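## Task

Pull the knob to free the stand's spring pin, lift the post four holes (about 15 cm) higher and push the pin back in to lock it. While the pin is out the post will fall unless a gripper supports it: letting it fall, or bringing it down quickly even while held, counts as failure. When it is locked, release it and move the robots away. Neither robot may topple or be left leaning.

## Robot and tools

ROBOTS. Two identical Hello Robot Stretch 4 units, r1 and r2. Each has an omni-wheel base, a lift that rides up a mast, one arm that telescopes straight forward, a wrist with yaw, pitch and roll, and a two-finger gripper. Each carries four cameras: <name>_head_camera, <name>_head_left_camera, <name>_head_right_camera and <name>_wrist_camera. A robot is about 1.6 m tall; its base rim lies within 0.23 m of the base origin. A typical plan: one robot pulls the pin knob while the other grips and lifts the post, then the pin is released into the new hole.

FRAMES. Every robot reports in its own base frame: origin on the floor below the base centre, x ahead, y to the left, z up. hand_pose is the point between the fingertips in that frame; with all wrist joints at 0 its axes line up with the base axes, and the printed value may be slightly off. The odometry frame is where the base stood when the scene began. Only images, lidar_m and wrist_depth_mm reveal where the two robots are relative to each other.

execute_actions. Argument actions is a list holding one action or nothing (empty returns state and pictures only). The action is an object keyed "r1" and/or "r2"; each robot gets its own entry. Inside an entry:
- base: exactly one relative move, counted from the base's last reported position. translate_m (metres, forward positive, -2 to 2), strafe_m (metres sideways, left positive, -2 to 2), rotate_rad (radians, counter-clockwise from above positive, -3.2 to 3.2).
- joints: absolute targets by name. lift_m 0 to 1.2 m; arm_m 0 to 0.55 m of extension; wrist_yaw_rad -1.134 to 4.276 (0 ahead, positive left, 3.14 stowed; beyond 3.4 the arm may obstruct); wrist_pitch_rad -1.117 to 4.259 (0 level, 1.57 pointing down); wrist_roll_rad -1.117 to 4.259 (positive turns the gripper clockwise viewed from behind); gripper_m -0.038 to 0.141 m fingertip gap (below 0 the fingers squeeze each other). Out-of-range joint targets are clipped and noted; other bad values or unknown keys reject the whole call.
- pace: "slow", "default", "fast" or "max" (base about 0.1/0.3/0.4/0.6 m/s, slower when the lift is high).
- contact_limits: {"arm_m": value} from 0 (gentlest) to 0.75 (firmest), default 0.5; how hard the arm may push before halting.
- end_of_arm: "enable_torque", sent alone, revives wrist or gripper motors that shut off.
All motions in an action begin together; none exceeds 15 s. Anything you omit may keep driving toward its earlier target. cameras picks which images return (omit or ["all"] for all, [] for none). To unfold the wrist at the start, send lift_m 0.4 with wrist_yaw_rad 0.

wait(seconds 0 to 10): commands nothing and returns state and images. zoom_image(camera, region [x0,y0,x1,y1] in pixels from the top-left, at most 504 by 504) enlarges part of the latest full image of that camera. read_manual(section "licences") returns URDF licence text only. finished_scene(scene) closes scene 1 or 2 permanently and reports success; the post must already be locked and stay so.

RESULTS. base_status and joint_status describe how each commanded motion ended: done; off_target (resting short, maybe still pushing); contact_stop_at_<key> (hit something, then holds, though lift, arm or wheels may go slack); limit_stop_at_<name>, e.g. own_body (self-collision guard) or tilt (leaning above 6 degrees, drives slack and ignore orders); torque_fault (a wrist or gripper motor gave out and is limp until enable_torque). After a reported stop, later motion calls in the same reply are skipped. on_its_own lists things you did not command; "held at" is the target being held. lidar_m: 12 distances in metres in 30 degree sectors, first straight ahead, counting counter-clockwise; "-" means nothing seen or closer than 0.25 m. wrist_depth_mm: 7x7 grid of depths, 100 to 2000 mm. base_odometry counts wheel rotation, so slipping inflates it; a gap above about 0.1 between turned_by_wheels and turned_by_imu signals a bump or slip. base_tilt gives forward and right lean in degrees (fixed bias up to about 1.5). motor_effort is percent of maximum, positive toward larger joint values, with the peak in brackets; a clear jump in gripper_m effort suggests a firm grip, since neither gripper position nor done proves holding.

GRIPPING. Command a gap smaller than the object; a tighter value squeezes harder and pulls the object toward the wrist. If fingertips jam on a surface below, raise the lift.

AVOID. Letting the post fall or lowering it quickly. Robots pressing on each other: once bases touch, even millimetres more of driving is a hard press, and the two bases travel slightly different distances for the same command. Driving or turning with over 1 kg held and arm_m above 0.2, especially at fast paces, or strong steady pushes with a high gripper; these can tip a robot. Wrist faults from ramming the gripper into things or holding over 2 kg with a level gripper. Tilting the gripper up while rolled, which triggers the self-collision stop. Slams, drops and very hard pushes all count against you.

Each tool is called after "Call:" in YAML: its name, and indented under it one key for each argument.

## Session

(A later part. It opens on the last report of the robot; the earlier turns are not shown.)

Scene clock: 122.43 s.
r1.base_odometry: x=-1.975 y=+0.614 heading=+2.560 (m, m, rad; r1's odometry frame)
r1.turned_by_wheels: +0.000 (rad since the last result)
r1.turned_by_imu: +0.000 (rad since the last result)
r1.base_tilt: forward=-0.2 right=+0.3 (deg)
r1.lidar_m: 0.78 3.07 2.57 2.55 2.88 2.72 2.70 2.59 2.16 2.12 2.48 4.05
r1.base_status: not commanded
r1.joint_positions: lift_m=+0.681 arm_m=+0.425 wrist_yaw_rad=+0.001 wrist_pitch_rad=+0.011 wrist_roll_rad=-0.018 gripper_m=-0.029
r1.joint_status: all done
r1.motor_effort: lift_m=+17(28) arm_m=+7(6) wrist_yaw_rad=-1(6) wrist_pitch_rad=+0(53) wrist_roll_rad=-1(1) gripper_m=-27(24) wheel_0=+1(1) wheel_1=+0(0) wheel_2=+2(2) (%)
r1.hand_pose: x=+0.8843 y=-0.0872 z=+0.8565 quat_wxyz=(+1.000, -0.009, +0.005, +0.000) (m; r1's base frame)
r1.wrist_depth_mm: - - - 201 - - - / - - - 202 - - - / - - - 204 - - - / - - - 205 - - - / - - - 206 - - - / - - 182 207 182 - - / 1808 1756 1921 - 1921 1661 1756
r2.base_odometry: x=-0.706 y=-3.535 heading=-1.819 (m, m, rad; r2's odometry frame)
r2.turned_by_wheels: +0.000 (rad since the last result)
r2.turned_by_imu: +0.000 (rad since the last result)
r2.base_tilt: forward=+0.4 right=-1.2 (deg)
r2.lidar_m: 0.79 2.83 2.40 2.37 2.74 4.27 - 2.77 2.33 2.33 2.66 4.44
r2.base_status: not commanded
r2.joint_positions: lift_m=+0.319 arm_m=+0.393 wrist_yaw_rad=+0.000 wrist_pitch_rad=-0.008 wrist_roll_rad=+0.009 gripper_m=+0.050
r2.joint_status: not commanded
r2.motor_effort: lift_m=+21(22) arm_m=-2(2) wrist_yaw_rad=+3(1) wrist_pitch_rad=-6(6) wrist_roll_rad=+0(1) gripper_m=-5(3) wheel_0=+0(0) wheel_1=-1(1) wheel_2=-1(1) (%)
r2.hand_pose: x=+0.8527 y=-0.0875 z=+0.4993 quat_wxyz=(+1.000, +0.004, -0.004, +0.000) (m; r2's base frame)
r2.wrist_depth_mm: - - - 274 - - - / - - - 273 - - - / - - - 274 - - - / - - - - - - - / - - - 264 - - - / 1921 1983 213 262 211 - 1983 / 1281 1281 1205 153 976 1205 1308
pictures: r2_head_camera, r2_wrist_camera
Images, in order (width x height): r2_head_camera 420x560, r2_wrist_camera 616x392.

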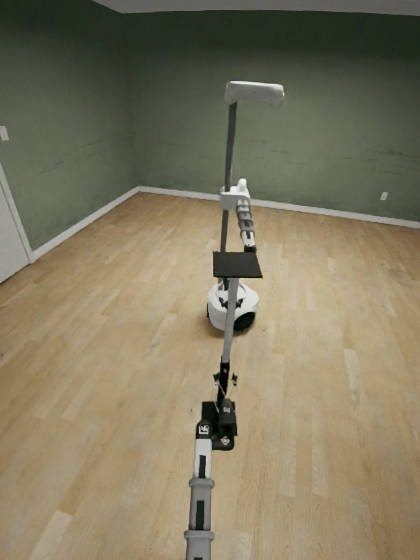

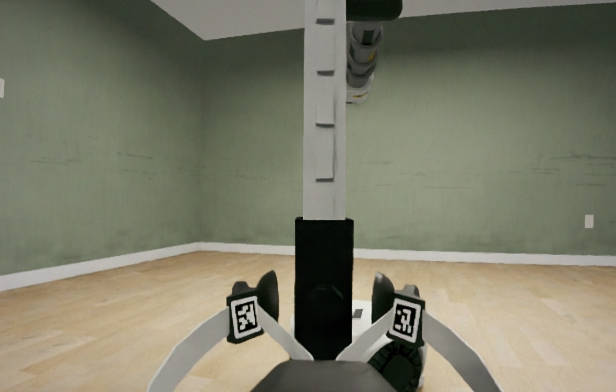

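Now locked.

Call:
execute_actions:
  actions:
    - {"r2":{"base":{"translate_m":-0.2},"joints":{"arm_m":0.02},"pace":"fast"},"r1":{"joints":{"gripper_m":0.08}}}
  cameras: []

Call:
execute_actions:
  actions:
    - {"r1":{"base":{"translate_m":-0.2},"joints":{"arm_m":0.02},"pace":"fast"}}
  cameras: []

Call:
finished_scene:
  scene: 2

Scene clock: 132.10 s.
r1.base_odometry: x=-1.975 y=+0.614 heading=+2.560 (m, m, rad; r1's odometry frame)
r1.turned_by_wheels: +0.000 (rad since the last result)
r1.turned_by_imu: +0.000 (rad since the last result)
r1.base_tilt: forward=+0.0 right=+0.2 (deg)
r1.lidar_m: 0.78 3.04 2.57 2.55 2.90 2.71 2.69 2.62 2.14 2.12 2.45 4.04
r1.base_status: not commanded
r1.joint_positions: lift_m=+0.681 arm_m=+0.425 wrist_yaw_rad=+0.000 wrist_pitch_rad=+0.012 wrist_roll_rad=-0.018 gripper_m=+0.080
r1.joint_status: all done
r1.motor_effort: lift_m=+17(17) arm_m=+7(6) wrist_yaw_rad=+1(12) wrist_pitch_rad=-5(5) wrist_roll_rad=-1(1) gripper_m=-1(27) wheel_0=+2(4) wheel_1=+2(3) wheel_2=+0(3) (%)
r1.hand_pose: x=+0.8842 y=-0.0873 z=+0.8560 quat_wxyz=(+1.000, -0.009, +0.006, +0.000) (m; r1's base frame)
r1.wrist_depth_mm: - - - 201 - - - / - - - 202 - - - / - - - 204 - - - / - - - 205 - - - / - - - 207 - - - / - - 216 207 - - - / 1808 1708 1708 - 1921 1661 1808
r2.base_odometry: x=-0.656 y=-3.341 heading=-1.819 (m, m, rad; r2's odometry frame)
r2.turned_by_wheels: +0.000 (rad since the last result)
r2.turned_by_imu: +0.001 (rad since the last result)
r2.base_tilt: forward=+0.6 right=-1.2 (deg)
r2.lidar_m: 1.00 2.86 2.45 2.43 2.80 4.09 4.10 2.70 2.28 2.26 2.60 4.34
r2.base_status: done
r2.joint_positions: lift_m=+0.319 arm_m=+0.021 wrist_yaw_rad=+0.000 wrist_pitch_rad=-0.008 wrist_roll_rad=+0.009 gripper_m=+0.050
r2.joint_status: all done
r2.motor_effort: lift_m=+21(22) arm_m=-6(7) wrist_yaw_rad=+1(1) wrist_pitch_rad=-6(7) wrist_roll_rad=-1(1) gripper_m=-5(5) wheel_0=-2(8) wheel_1=-1(8) wheel_2=+1(15) (%)
r2.hand_pose: x=+0.4804 y=-0.0875 z=+0.4992 quat_wxyz=(+1.000, +0.004, -0.004, +0.000) (m; r2's base frame)
r2.wrist_depth_mm: - - - - - - - / - - - 1118 - - - / - - - - - - - / - - - - - - - / - - - - - - - / 1863 1983 213 1537 211 - - / 1281 1308 1205 154 1308 1229 1336
pictures: none
No camera images: the call's "cameras" was empty. Leave "cameras" out to get every camera's image.

Scene clock: 134.03 s.
r1.base_odometry: x=-1.808 y=+0.504 heading=+2.560 (m, m, rad; r1's odometry frame)
r1.turned_by_wheels: +0.000 (rad since the last result)
r1.turned_by_imu: +0.001 (rad since the last result)
r1.base_tilt: forward=-0.3 right=+0.3 (deg)
r1.lidar_m: 0.97 3.11 2.60 2.59 2.95 2.51 2.51 2.55 2.13 2.07 2.42 3.98
r1.base_status: done
r1.joint_positions: lift_m=+0.681 arm_m=+0.021 wrist_yaw_rad=+0.000 wrist_pitch_rad=+0.012 wrist_roll_rad=-0.018 gripper_m=+0.080
r1.joint_status: all done
r1.motor_effort: lift_m=+18(18) arm_m=-8(8) wrist_yaw_rad=+2(0) wrist_pitch_rad=-6(7) wrist_roll_rad=-1(1) gripper_m=-2(2) wheel_0=+2(5) wheel_1=+2(7) wheel_2=-2(9) (%)
r1.hand_pose: x=+0.4808 y=-0.0875 z=+0.8558 quat_wxyz=(+1.000, -0.009, +0.006, +0.000) (m; r1's base frame)
r1.wrist_depth_mm: - - - - - - - / - - - - - - - / - - - - - - - / - - - - - - - / - - - - - - - / - - 217 1983 - - - / 1756 1808 1863 - 1921 1661 1756
r2.base_odometry: x=-0.656 y=-3.341 heading=-1.819 (m, m, rad; r2's odometry frame)
r2.turned_by_wheels: +0.000 (rad since the last result)
r2.turned_by_imu: +0.000 (rad since the last result)
r2.base_tilt: forward=+0.6 right=-1.2 (deg)
r2.lidar_m: 1.00 2.87 2.45 2.44 2.81 4.09 4.10 2.69 2.28 2.26 2.60 4.34
r2.base_status: not commanded
r2.joint_positions: lift_m=+0.319 arm_m=+0.021 wrist_yaw_rad=+0.000 wrist_pitch_rad=-0.008 wrist_roll_rad=+0.009 gripper_m=+0.050
r2.joint_status: not commanded
r2.motor_effort: lift_m=+21(21) arm_m=-6(6) wrist_yaw_rad=+1(2) wrist_pitch_rad=-7(7) wrist_roll_rad=-1(0) gripper_m=-5(4) wheel_0=-2(2) wheel_1=-1(1) wheel_2=+1(0) (%)
r2.hand_pose: x=+0.4804 y=-0.0875 z=+0.4992 quat_wxyz=(+1.000, +0.004, -0.004, +0.000) (m; r2's base frame)
r2.wrist_depth_mm: - - - - - - - / - - - - - - - / - - - - - - - / - - - - - - - / - - - - - - - / 1921 - 213 1661 211 - 1983 / 1308 1308 1205 154 1308 1205 1336
pictures: none
No camera images: the call's "cameras" was empty. Leave "cameras" out to get every camera's image.

The scene is finished: the task was done.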